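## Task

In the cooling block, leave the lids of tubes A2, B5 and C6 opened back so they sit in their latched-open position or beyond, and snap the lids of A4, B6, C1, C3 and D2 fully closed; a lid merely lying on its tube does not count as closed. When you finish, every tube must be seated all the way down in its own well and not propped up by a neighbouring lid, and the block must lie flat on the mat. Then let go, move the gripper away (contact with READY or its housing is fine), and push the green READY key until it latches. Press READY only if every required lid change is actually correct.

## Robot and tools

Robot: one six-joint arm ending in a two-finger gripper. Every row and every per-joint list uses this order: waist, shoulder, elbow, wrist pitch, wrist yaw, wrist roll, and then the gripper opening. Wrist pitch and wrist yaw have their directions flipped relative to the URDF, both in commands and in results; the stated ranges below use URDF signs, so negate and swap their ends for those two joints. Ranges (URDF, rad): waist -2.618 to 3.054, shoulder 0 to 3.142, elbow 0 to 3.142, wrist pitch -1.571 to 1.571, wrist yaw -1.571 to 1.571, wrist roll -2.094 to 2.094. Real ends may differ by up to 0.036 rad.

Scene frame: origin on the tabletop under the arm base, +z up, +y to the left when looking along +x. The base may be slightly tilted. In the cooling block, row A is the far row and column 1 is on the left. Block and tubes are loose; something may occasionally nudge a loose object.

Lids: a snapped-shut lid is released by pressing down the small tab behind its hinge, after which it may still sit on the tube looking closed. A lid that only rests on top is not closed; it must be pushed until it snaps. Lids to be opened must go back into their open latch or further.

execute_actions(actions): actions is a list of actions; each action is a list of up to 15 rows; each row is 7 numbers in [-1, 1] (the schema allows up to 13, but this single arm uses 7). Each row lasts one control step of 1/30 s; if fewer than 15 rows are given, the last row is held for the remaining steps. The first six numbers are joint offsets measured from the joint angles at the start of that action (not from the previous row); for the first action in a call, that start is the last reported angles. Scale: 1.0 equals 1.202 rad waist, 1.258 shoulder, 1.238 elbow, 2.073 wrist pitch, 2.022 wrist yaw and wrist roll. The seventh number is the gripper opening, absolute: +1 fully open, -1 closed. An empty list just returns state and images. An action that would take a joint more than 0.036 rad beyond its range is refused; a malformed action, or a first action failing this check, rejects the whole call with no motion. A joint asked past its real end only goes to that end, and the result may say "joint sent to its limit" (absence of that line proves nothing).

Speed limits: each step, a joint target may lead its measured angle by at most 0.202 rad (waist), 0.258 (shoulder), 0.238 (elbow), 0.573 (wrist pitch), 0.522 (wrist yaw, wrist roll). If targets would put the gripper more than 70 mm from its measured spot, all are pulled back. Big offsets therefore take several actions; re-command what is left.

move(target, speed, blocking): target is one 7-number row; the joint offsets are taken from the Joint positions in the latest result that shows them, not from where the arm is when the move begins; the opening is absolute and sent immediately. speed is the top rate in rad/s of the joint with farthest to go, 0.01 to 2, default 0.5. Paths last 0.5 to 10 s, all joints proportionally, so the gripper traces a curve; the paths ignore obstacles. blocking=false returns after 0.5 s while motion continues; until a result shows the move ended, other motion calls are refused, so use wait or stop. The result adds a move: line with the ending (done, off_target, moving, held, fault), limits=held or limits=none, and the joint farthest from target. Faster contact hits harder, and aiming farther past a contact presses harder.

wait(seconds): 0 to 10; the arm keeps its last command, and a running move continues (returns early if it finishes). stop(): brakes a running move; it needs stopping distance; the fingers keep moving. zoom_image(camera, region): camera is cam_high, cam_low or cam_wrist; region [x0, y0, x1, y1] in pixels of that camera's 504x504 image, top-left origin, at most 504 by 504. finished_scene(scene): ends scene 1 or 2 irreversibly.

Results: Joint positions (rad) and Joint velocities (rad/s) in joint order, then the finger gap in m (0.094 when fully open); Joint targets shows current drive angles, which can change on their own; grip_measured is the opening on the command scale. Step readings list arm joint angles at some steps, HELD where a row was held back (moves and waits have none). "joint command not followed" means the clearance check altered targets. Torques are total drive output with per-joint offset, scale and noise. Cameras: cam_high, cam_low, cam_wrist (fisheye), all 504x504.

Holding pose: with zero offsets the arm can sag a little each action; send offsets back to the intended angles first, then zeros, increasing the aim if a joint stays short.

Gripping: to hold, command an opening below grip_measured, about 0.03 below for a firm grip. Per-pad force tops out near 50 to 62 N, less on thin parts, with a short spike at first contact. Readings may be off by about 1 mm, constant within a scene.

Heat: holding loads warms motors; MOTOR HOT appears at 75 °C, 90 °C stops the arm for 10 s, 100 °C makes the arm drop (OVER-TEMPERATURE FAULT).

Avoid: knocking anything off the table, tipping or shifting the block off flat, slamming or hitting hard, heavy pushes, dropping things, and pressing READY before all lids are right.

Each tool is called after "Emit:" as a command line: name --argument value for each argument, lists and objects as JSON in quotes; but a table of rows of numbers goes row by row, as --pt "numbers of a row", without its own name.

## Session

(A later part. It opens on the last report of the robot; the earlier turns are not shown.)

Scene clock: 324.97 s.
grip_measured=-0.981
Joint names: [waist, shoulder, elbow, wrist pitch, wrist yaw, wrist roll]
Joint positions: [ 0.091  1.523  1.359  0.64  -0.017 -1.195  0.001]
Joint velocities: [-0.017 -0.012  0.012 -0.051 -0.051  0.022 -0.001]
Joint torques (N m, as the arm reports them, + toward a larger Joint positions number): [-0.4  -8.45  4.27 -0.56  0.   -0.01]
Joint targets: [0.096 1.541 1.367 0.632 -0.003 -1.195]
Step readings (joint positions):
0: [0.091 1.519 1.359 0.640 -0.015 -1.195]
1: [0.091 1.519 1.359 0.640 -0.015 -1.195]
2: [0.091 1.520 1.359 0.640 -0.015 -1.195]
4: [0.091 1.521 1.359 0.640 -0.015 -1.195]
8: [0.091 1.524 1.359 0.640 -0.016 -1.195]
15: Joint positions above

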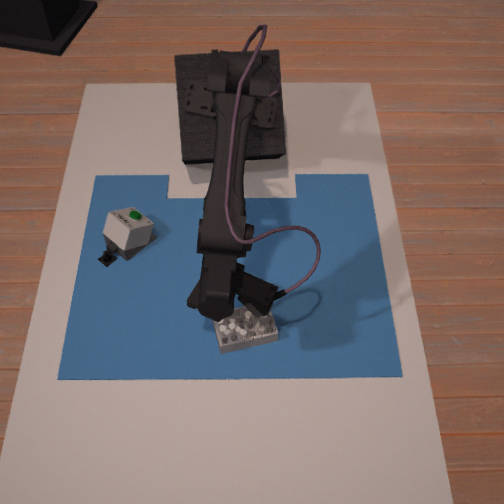

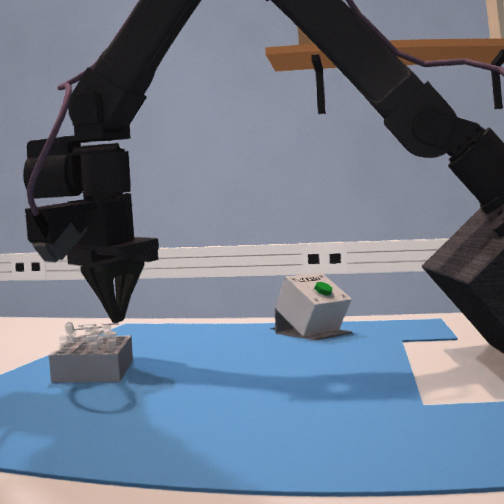

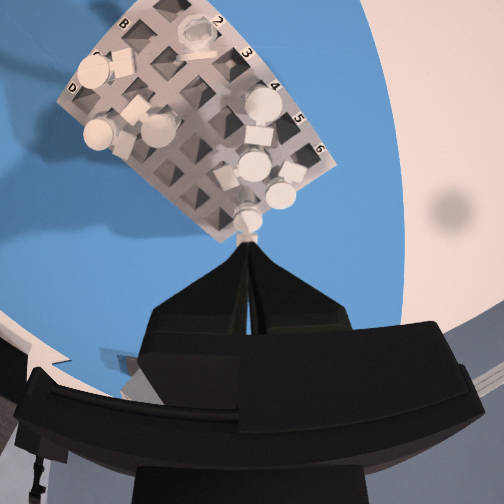

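Emit:
execute_actions --actions '[[[0.004,0.02,0.006,-0.004,0.009,0,-1],[0.004,0.026,0.006,-0.004,0.009,0,-1],[0.004,0.032,0.006,-0.004,0.009,0,-1],[0.004,0.037,0.006,-0.004,0.009,0,-1],[0.004,0.041,0.006,-0.004,0.009,0,-1],[0.004,0.044,0.006,-0.004,0.009,0,-1],[0.004,0.047,0.006,-0.004,0.009,0,-1],[0.004,0.050,0.006,-0.004,0.009,0,-1],[0.004,0.053,0.006,-0.004,0.009,0,-1],[0.004,0.056,0.006,-0.004,0.009,0,-1],[0.004,0.058,0.006,-0.004,0.009,0,-1],[0.004,0.03,0.006,-0.004,0.009,0,-1],[0.004,0.014,0.006,-0.004,0.009,0,-1],[0.004,0.014,0.006,-0.004,0.009,0,-1],[0.004,0.014,0.006,-0.004,0.009,0,-1]]]'

Scene clock: 330.53 s.
grip_measured=-0.982
Joint names: [waist, shoulder, elbow, wrist pitch, wrist yaw, wrist roll]
Joint positions: [ 0.09   1.564  1.364  0.63  -0.02  -1.195  0.001]
Joint velocities: [-0.012 -0.007  0.007  0.007  0.022 -0.022  0.   ]
Joint torques (N m, as the arm reports them, + toward a larger Joint positions number): [ -0.31 -11.98   3.73  -0.42   0.01   0.  ]
Joint targets: [0.096 1.541 1.366 0.631 0.001 -1.195]
Step readings (joint positions):
0: [0.091 1.523 1.359 0.640 -0.017 -1.195]
1: [0.091 1.523 1.359 0.640 -0.017 -1.195]
2: [0.091 1.523 1.359 0.640 -0.017 -1.195]
4: [0.091 1.523 1.359 0.640 -0.017 -1.195]
8: [0.091 1.536 1.359 0.635 -0.015 -1.195]
15: Joint positions above

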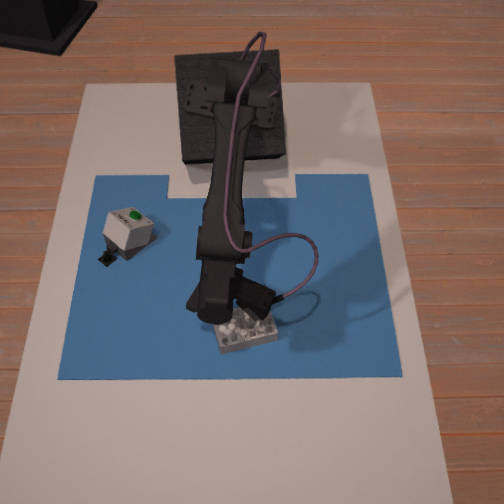

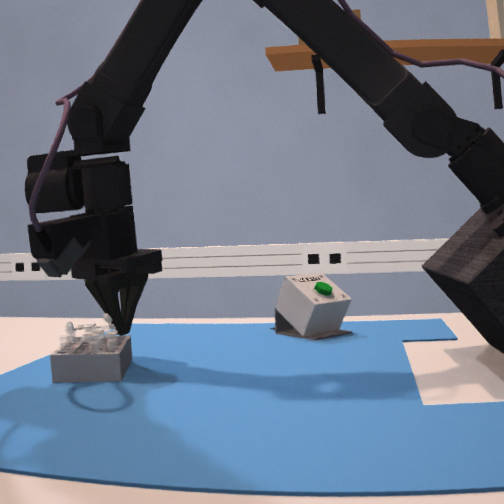

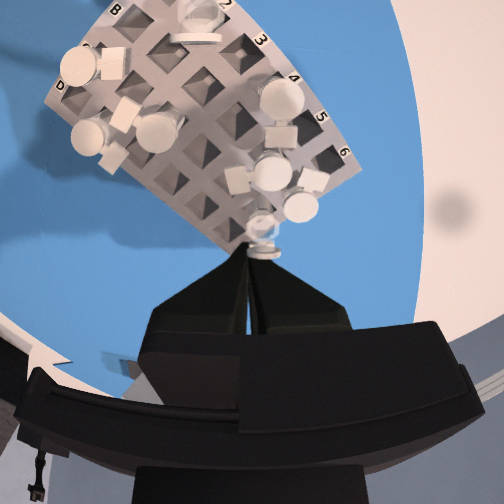

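Emit:
zoom_image --camera "cam_low" --region '[45, 290, 145, 390]'

Emit:
zoom_image --camera "cam_wrist" --region '[40, 0, 380, 280]'

Region (45, 290, 145, 390) of cam_low's 504x504 image, scaled by 5.040, with more detail than that image has.

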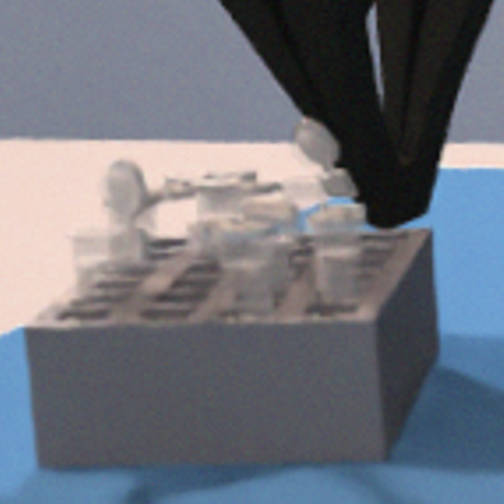

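Region (40, 0, 380, 280) of cam_wrist's 504x504 image, scaled by 1.482, with more detail than that image has; it fills the top 415 rows of this view, and the rest is white.

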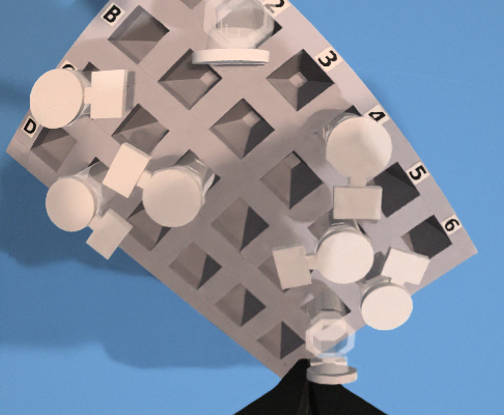

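Emit:
move --target '[-0.02, -0.03, 0.01, 0.0, 0.0, 0, -1]' --speed 0.05

Emit:
move --target '[-0.004, -0.105, 0.01, 0.05, 0.0, 0, -1]' --speed 0.2

Emit:
zoom_image --camera "cam_low" --region '[45, 290, 145, 390]'

Scene clock: 339.30 s.
grip_measured=-0.982
Joint names: [waist, shoulder, elbow, wrist pitch, wrist yaw, wrist roll]
Joint positions: [ 0.079  1.564  1.364  0.63  -0.021 -1.195  0.001]
Joint velocities: [ 0.017  0.012  0.007  0.081 -0.007  0.037 -0.001]
Joint torques (N m, as the arm reports them, + toward a larger Joint positions number): [ -2.28 -13.12   4.52  -0.43  -0.1   -0.01]
Joint targets: [0.066 1.527 1.376 0.630 -0.021 -1.195]
move: off_target; limits=none; farthest joint: the shoulder, 0.038 radians from its target (0.038 radians at the start)

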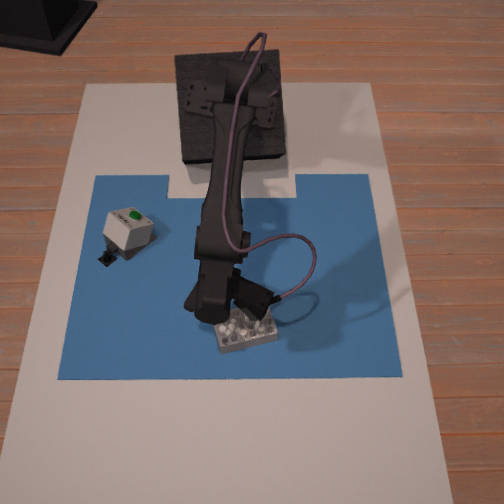

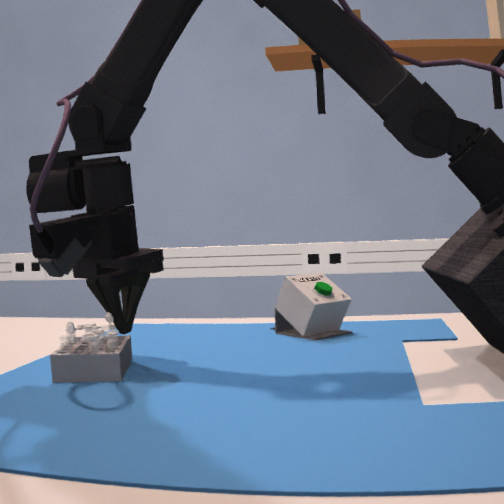

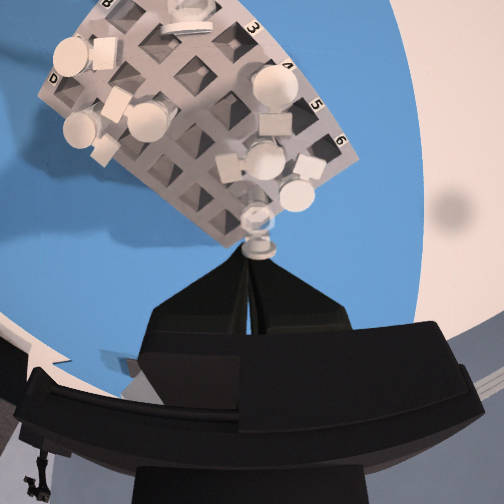

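Scene clock: 340.57 s.
grip_measured=-0.982
Joint names: [waist, shoulder, elbow, wrist pitch, wrist yaw, wrist roll]
Joint positions: [ 0.079  1.461  1.364  0.722 -0.021 -1.195  0.001]
Joint velocities: [-0.002  0.007 -0.022 -0.022 -0.007  0.037 -0.001]
Joint torques (N m, as the arm reports them, + toward a larger Joint positions number): [ -1.3  -11.95   4.81  -0.38  -0.1   -0.01]
Joint targets: [0.074 1.432 1.376 0.734 -0.021 -1.195]
move: off_target; limits=none; farthest joint: the shoulder, 0.029 radians from its target (0.132 radians at the start)

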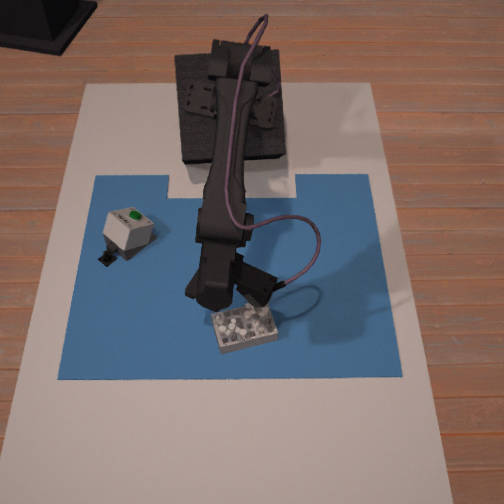

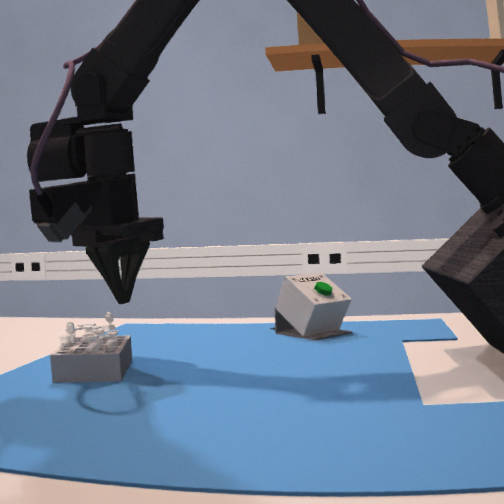

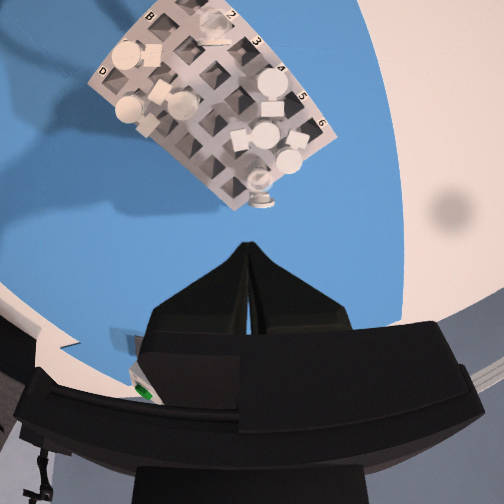

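Region (45, 290, 145, 390) of cam_low's 504x504 image, scaled by 5.040, with more detail than that image has.

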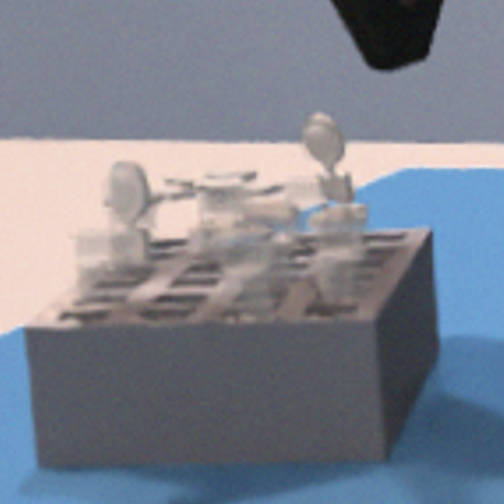

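Emit:
move --target '[0.0707, -0.016, 0.0097, -0.0386, 0.0, 0.03, -1]' --speed 0.12

Emit:
zoom_image --camera "cam_wrist" --region '[148, 130, 348, 280]'

Emit:
zoom_image --camera "cam_low" --region '[45, 280, 145, 355]'

Scene clock: 353.07 s.
grip_measured=-0.982
Joint names: [waist, shoulder, elbow, wrist pitch, wrist yaw, wrist roll]
Joint positions: [ 0.157  1.461  1.364  0.656 -0.022 -1.141  0.001]
Joint velocities: [ 0.002 -0.007 -0.007 -0.007  0.037  0.022 -0.   ]
Joint torques (N m, as the arm reports them, + toward a larger Joint positions number): [  0.19 -11.47   4.88  -0.66  -0.07   0.07]
Joint targets: [0.164 1.440 1.376 0.642 -0.021 -1.134]
move: done; limits=none; farthest joint: the shoulder, 0.020 radians from its target (0.020 radians at the start)

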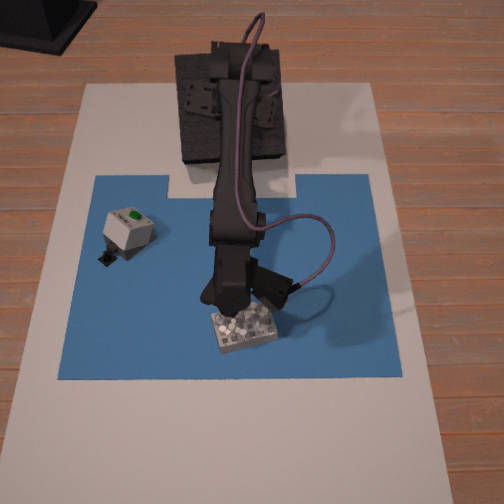

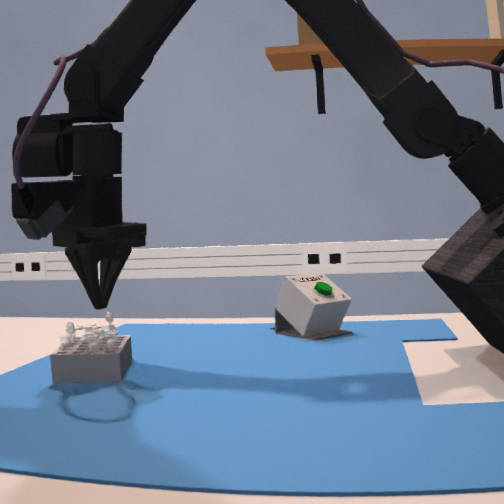

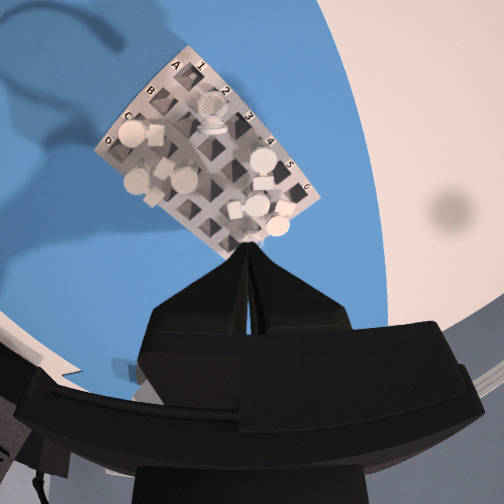

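Region (148, 130, 348, 280) of cam_wrist's 504x504 image, scaled by 2.520, with more detail than that image has; it fills the top 378 rows of this view, and the rest is white.

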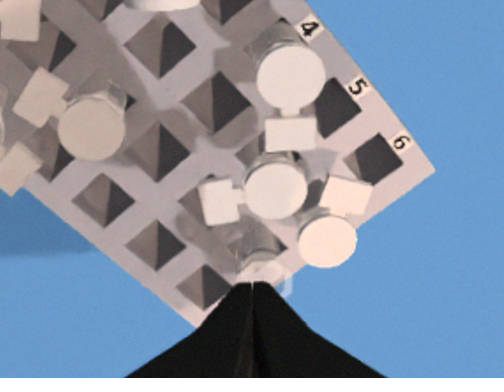

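Region (45, 280, 145, 355) of cam_low's 504x504 image, scaled by 5.040, with more detail than that image has; it fills the top 378 rows of this view, and the rest is white.

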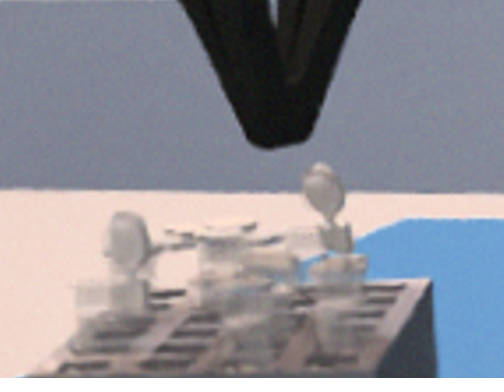

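Emit:
move --target '[0.0133, 0.006, 0.0097, -0.016, 0.0, 0.0, -1]' --speed 0.04

Emit:
zoom_image --camera "cam_wrist" --region '[148, 130, 348, 280]'

Emit:
zoom_image --camera "cam_low" --region '[45, 280, 145, 355]'

Scene clock: 363.40 s.
grip_measured=-0.982
Joint names: [waist, shoulder, elbow, wrist pitch, wrist yaw, wrist roll]
Joint positions: [ 0.164  1.472  1.364  0.637 -0.024 -1.14   0.001]
Joint velocities: [-0.007  0.012 -0.037 -0.007 -0.007 -0.007 -0.   ]
Joint torques (N m, as the arm reports them, + toward a larger Joint positions number): [  0.4  -10.15   4.86  -0.68  -0.08  -0.02]
Joint targets: [0.173 1.468 1.376 0.623 -0.022 -1.141]
move: done; limits=none; farthest joint: the wrist pitch, 0.014 radians from its target (0.033 radians at the start)

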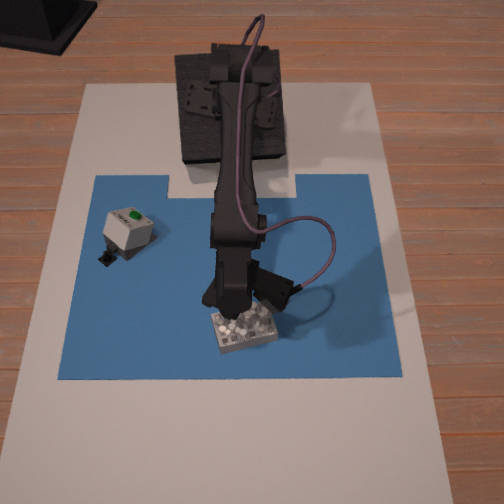

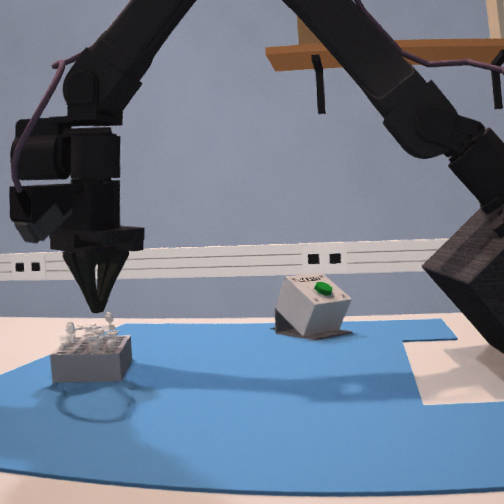

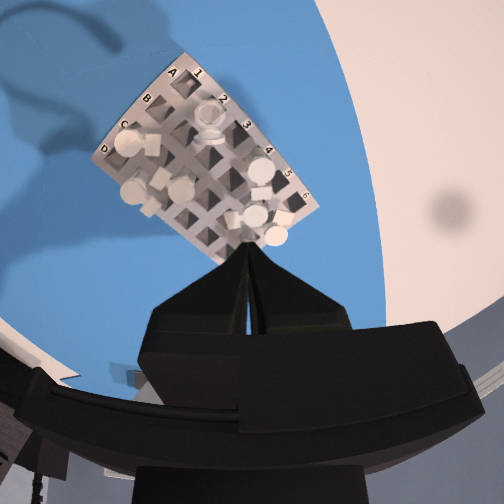

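Region (148, 130, 348, 280) of cam_wrist's 504x504 image, scaled by 2.520, with more detail than that image has; it fills the top 378 rows of this view, and the rest is white.

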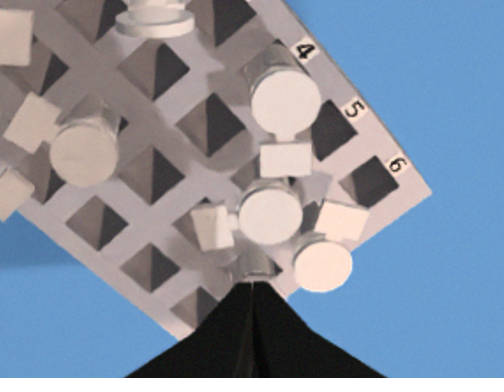

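Region (45, 280, 145, 355) of cam_low's 504x504 image, scaled by 5.040, with more detail than that image has; it fills the top 378 rows of this view, and the rest is white.

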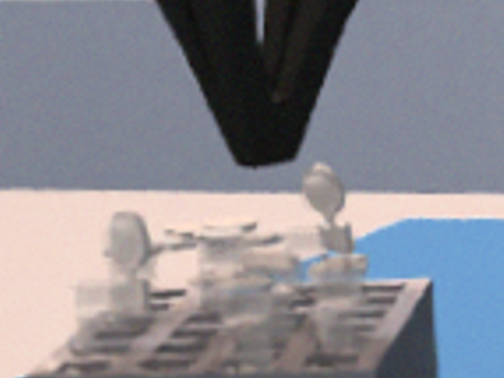

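Emit:
move --target '[0.003, 0.0145, 0.0097, -0.015, 0.003, 0.0, -1]' --speed 0.04

Emit:
zoom_image --camera "cam_wrist" --region '[148, 130, 348, 280]'

Emit:
zoom_image --camera "cam_low" --region '[45, 280, 145, 355]'

Scene clock: 373.47 s.
grip_measured=-0.982
Joint names: [waist, shoulder, elbow, wrist pitch, wrist yaw, wrist roll]
Joint positions: [ 0.164  1.495  1.364  0.62  -0.024 -1.14   0.001]
Joint velocities: [-0.002 -0.007 -0.037 -0.051  0.007 -0.051 -0.001]
Joint torques (N m, as the arm reports them, + toward a larger Joint positions number): [ -0.16 -10.35   4.8   -0.69  -0.02  -0.01]
Joint targets: [0.167 1.490 1.376 0.606 -0.017 -1.140]
move: done; limits=none; farthest joint: the wrist pitch, 0.014 radians from its target (0.030 radians at the start)

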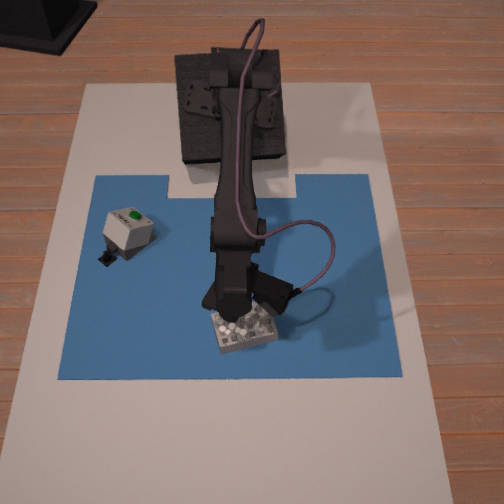

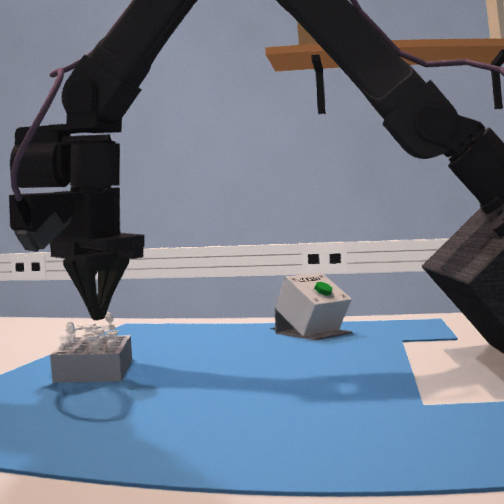

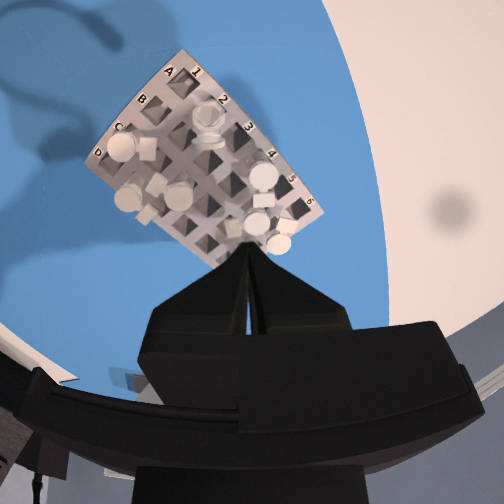

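Region (148, 130, 348, 280) of cam_wrist's 504x504 image, scaled by 2.520, with more detail than that image has; it fills the top 378 rows of this view, and the rest is white.

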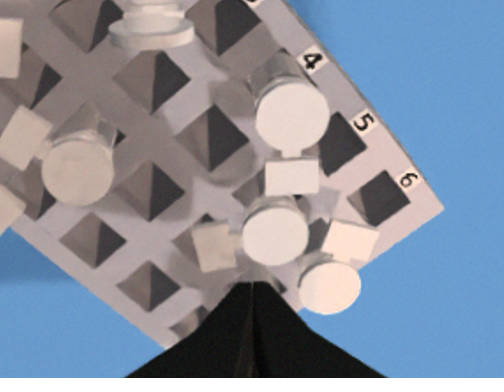

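Region (45, 280, 145, 355) of cam_low's 504x504 image, scaled by 5.040, with more detail than that image has; it fills the top 378 rows of this view, and the rest is white.

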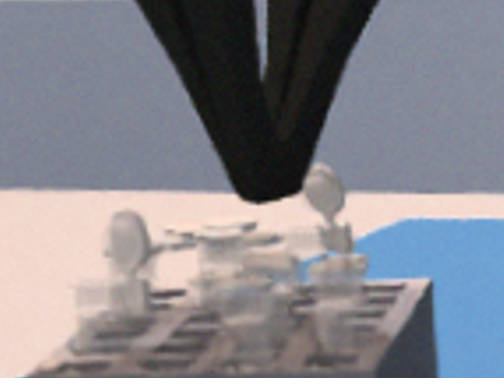

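Emit:
move --target '[0.0, -0.012, 0.0097, 0.0116, -0.0376, 0.0, -1]' --speed 0.04

Emit:
zoom_image --camera "cam_low" --region '[45, 280, 145, 355]'

Emit:
zoom_image --camera "cam_high" --region '[190, 280, 290, 360]'

Scene clock: 383.17 s.
grip_measured=-0.982
Joint names: [waist, shoulder, elbow, wrist pitch, wrist yaw, wrist roll]
Joint positions: [ 0.164  1.495  1.364  0.63  -0.086 -1.14   0.001]
Joint velocities: [-0.007  0.017 -0.012 -0.022  0.081  0.022 -0.001]
Joint torques (N m, as the arm reports them, + toward a larger Joint positions number): [ -0.55 -11.17   4.78  -0.41  -0.23   0.  ]
Joint targets: [0.164 1.480 1.376 0.644 -0.099 -1.140]
move: done; limits=none; farthest joint: the shoulder, 0.015 radians from its target (0.015 radians at the start)

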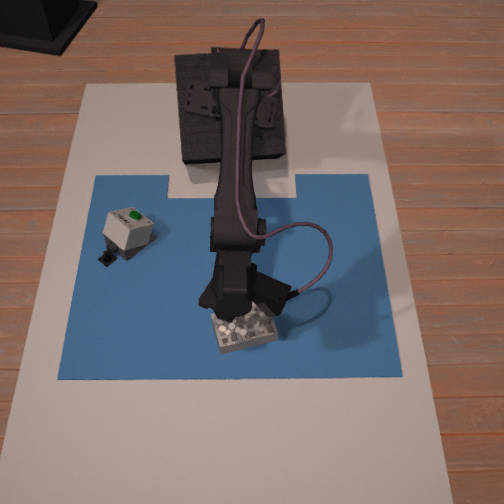

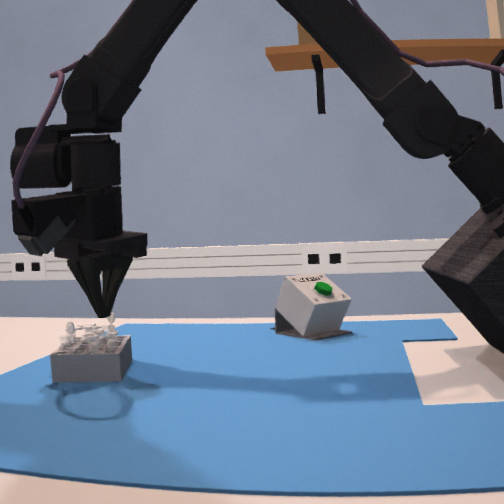

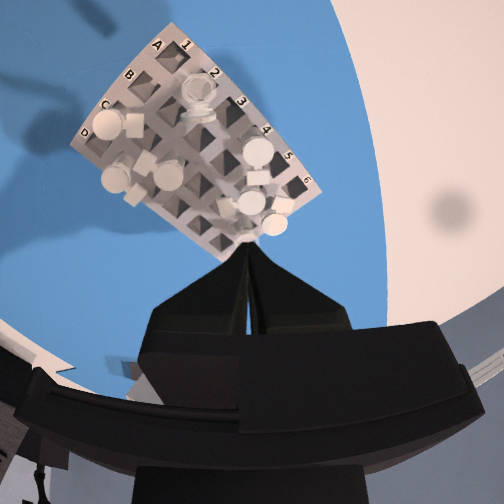

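Region (45, 280, 145, 355) of cam_low's 504x504 image, scaled by 5.040, with more detail than that image has; it fills the top 378 rows of this view, and the rest is white.

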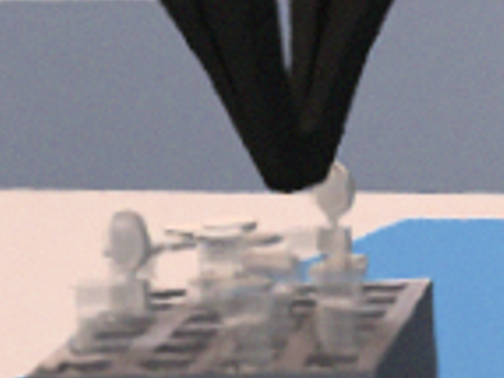

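Region (190, 280, 290, 360) of cam_high's 504x504 image, scaled by 5.040, with more detail than that image has; it fills the top 403 rows of this view, and the rest is white.

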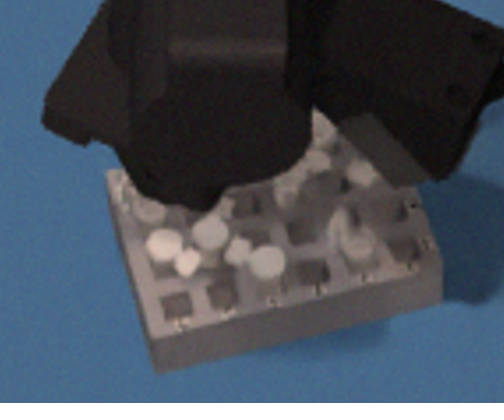

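Emit:
move --target '[0.0, -0.008, 0.0097, 0.012, -0.025, 0.0, -1]' --speed 0.03

Emit:
zoom_image --camera "cam_low" --region '[45, 280, 145, 355]'

Scene clock: 390.63 s.
grip_measured=-0.982
Joint names: [waist, shoulder, elbow, wrist pitch, wrist yaw, wrist roll]
Joint positions: [ 0.164  1.495  1.364  0.631 -0.102 -1.14   0.001]
Joint velocities: [ 0.002  0.007  0.002 -0.037 -0.007  0.037  0.   ]
Joint torques (N m, as the arm reports them, + toward a larger Joint positions number): [ -0.53 -10.75   4.79  -0.31  -0.42  -0.01]
Joint targets: [0.164 1.485 1.376 0.654 -0.136 -1.140]
move: off_target; limits=none; farthest joint: the wrist yaw, 0.035 radians from its target (0.051 radians at the start)

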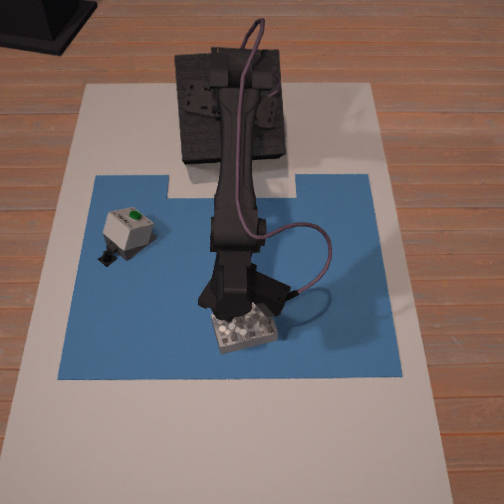

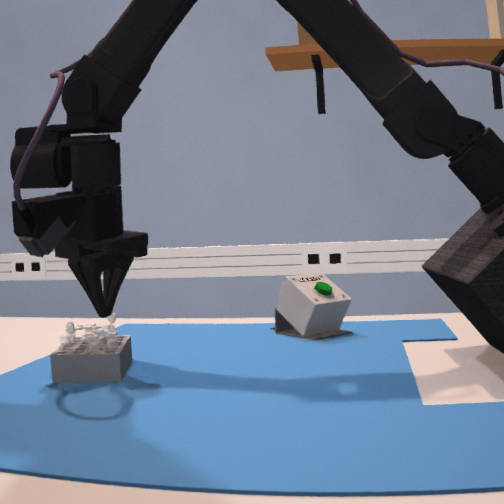

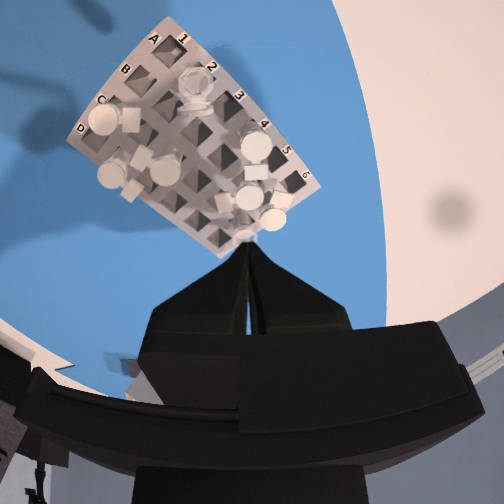

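Region (45, 280, 145, 355) of cam_low's 504x504 image, scaled by 5.040, with more detail than that image has; it fills the top 378 rows of this view, and the rest is white.

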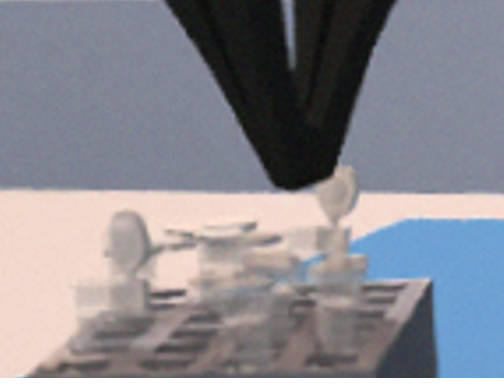

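Emit:
move --target '[0.0, -0.008, 0.0097, 0.015, -0.027, 0.0, -1]' --speed 0.04

Emit:
zoom_image --camera "cam_low" --region '[45, 280, 145, 355]'

Scene clock: 397.03 s.
grip_measured=-0.982
Joint names: [waist, shoulder, elbow, wrist pitch, wrist yaw, wrist roll]
Joint positions: [ 0.167  1.495  1.364  0.633 -0.112 -1.14   0.001]
Joint velocities: [ 0.007 -0.002 -0.012 -0.037  0.007 -0.051  0.001]
Joint torques (N m, as the arm reports them, + toward a larger Joint positions number): [ -0.77 -10.74   4.78  -0.25  -0.52  -0.01]
Joint targets: [0.164 1.485 1.376 0.662 -0.157 -1.140]
move: off_target; limits=none; farthest joint: the wrist yaw, 0.045 radians from its target (0.055 radians at the start)

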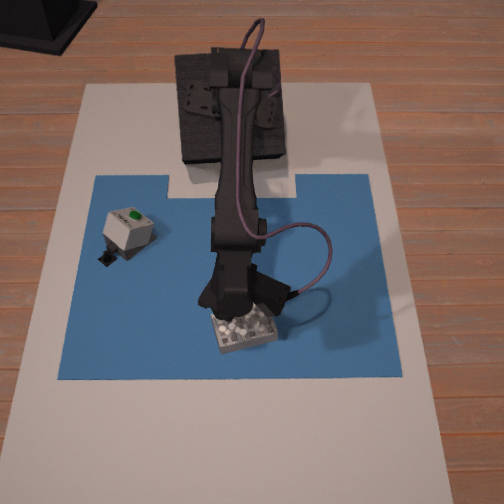

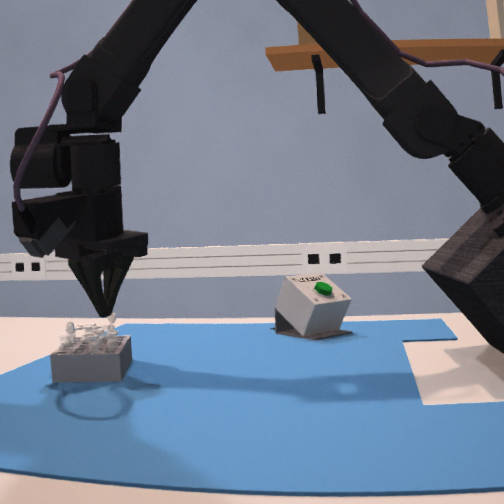

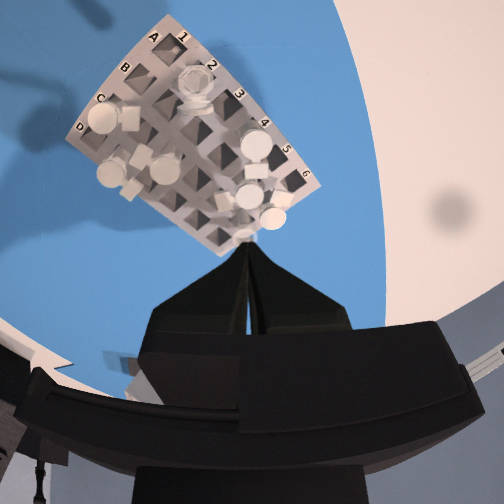

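Region (45, 280, 145, 355) of cam_low's 504x504 image, scaled by 5.040, with more detail than that image has; it fills the top 378 rows of this view, and the rest is white.

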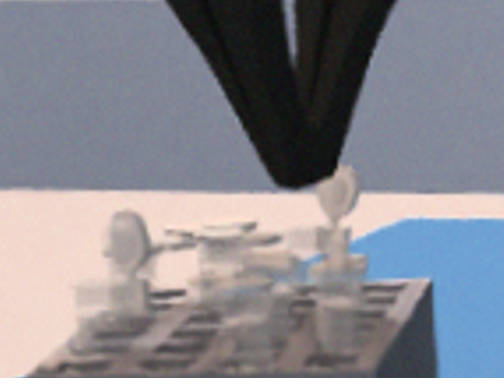

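Emit:
move --target '[0.0, -0.012, 0.0097, -0.004, 0.04, 0.0, -1]' --speed 0.08

Emit:
zoom_image --camera "cam_low" --region '[45, 280, 145, 355]'

Scene clock: 401.03 s.
grip_measured=-0.982
Joint names: [waist, shoulder, elbow, wrist pitch, wrist yaw, wrist roll]
Joint positions: [ 0.167  1.495  1.364  0.631 -0.046 -1.14   0.001]
Joint velocities: [-0.002  0.012  0.027 -0.037  0.022  0.022 -0.001]
Joint torques (N m, as the arm reports them, + toward a larger Joint positions number): [ -0.47 -11.18   4.79  -0.6    0.05  -0.01]
Joint targets: [0.167 1.480 1.376 0.624 -0.031 -1.140]
move: done; limits=none; farthest joint: the shoulder, 0.015 radians from its target (0.015 radians at the start)

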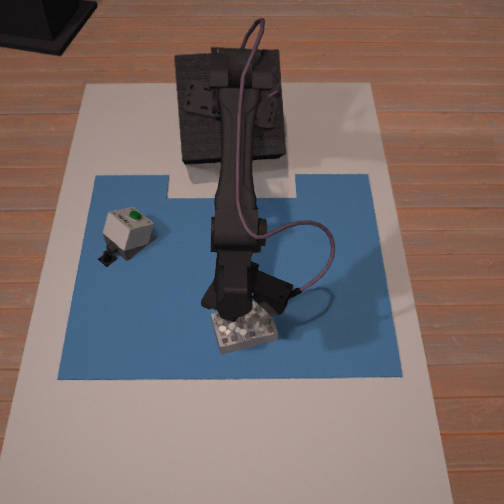

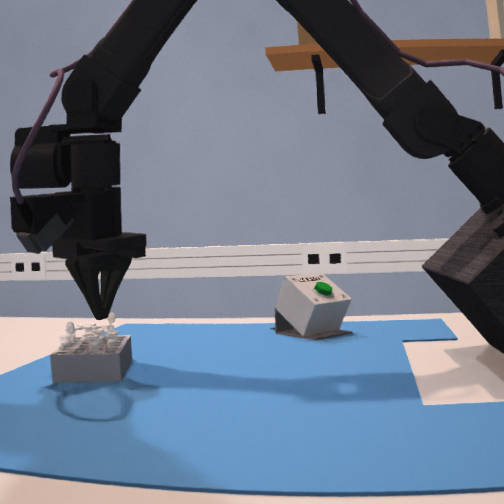

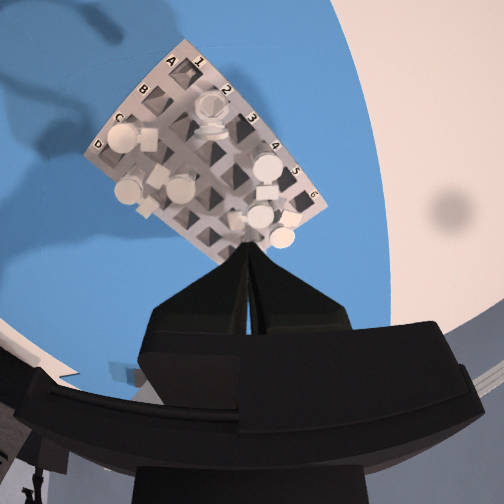

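Region (45, 280, 145, 355) of cam_low's 504x504 image, scaled by 5.040, with more detail than that image has; it fills the top 378 rows of this view, and the rest is white.

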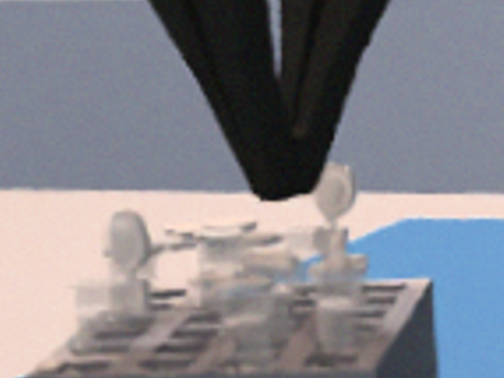

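Emit:
move --target '[0.0, -0.062, 0.0097, 0.026, 0.018, 0.0, -1]' --speed 0.15

Scene clock: 410.20 s.
grip_measured=-0.982
Joint names: [waist, shoulder, elbow, wrist pitch, wrist yaw, wrist roll]
Joint positions: [ 0.167  1.445  1.364  0.675 -0.025 -1.14   0.001]
Joint velocities: [-0.017  0.002 -0.002  0.066 -0.022  0.051  0.   ]
Joint torques (N m, as the arm reports them, + toward a larger Joint positions number): [ -0.45 -11.99   4.89  -0.44   0.08  -0.01]
Joint targets: [0.167 1.417 1.376 0.685 -0.010 -1.140]
move: off_target; limits=none; farthest joint: the shoulder, 0.028 radians from its target (0.078 radians at the start)

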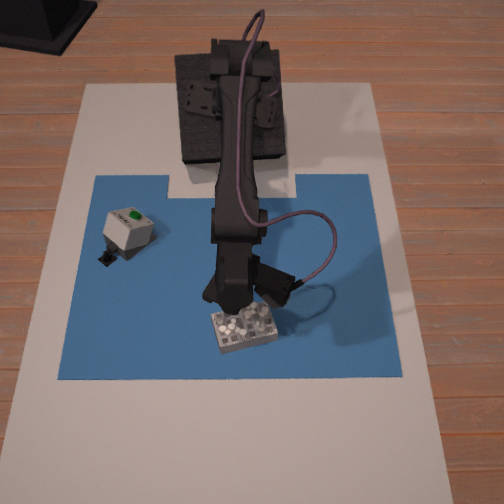

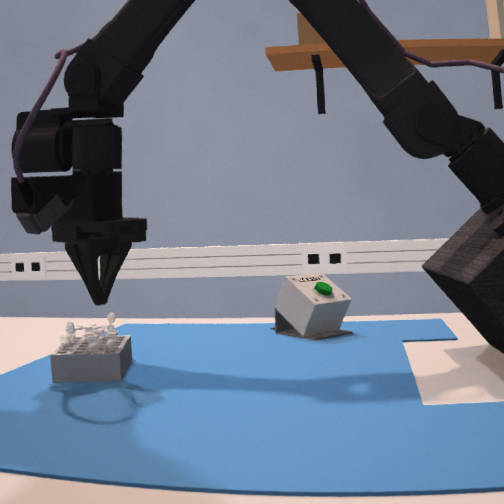

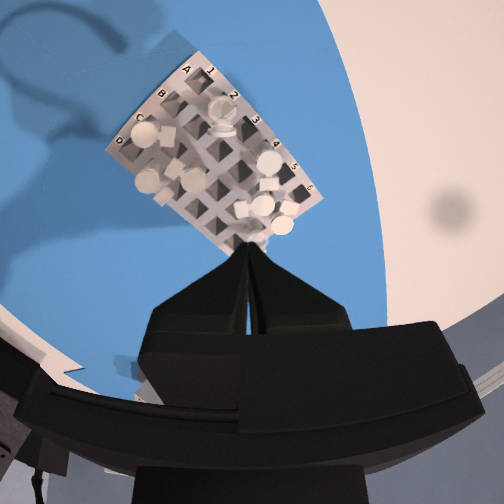

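Emit:
move --target '[0.148, 0.0747, 0.1745, 0.0507, 0.003, 0.088, -1]' --speed 0.25

Emit:
zoom_image --camera "cam_wrist" --region '[148, 130, 348, 280]'

Emit:
zoom_image --camera "cam_low" --region '[25, 280, 125, 355]'

Scene clock: 416.03 s.
grip_measured=-0.982
Joint names: [waist, shoulder, elbow, wrist pitch, wrist yaw, wrist roll]
Joint positions: [ 0.336  1.544  1.549  0.772 -0.027 -0.969  0.001]
Joint velocities: [-0.012  0.007  0.002 -0.022 -0.037 -0.066 -0.   ]
Joint torques (N m, as the arm reports them, + toward a larger Joint positions number): [  1.12 -11.09   6.47  -0.45   0.03   0.06]
Joint targets: [0.345 1.538 1.580 0.781 -0.019 -0.963]
move: off_target; limits=none; farthest joint: the elbow, 0.031 radians from its target (0.216 radians at the start)

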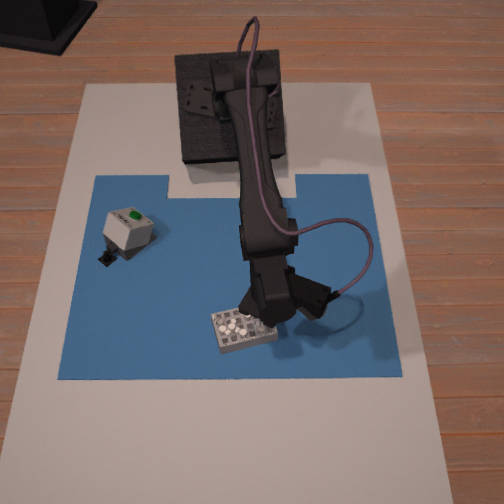

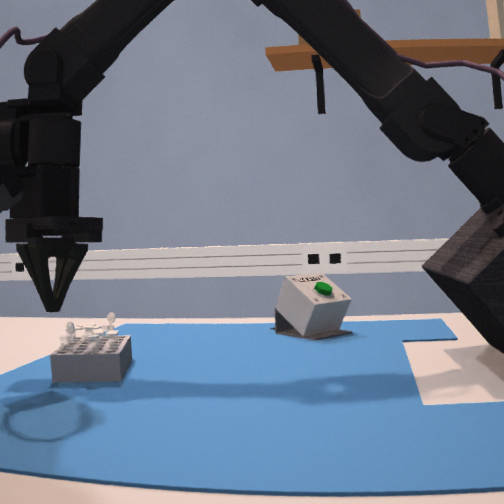

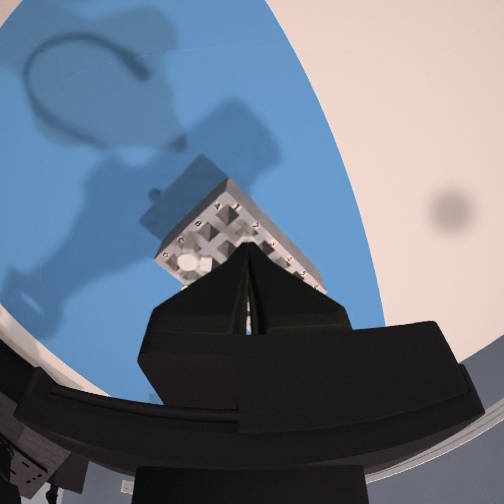

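Region (148, 130, 348, 280) of cam_wrist's 504x504 image, scaled by 2.520, with more detail than that image has; it fills the top 378 rows of this view, and the rest is white.

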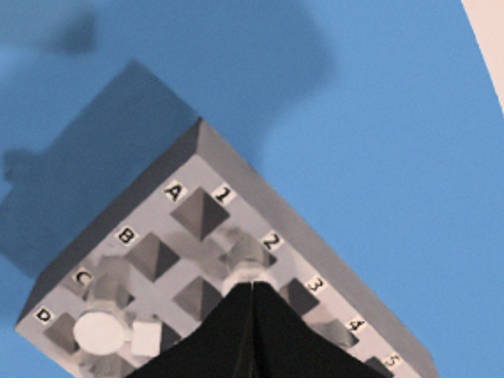

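Region (25, 280, 125, 355) of cam_low's 504x504 image, scaled by 5.040, with more detail than that image has; it fills the top 378 rows of this view, and the rest is white.

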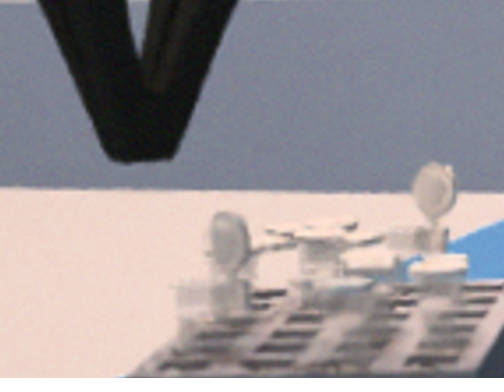

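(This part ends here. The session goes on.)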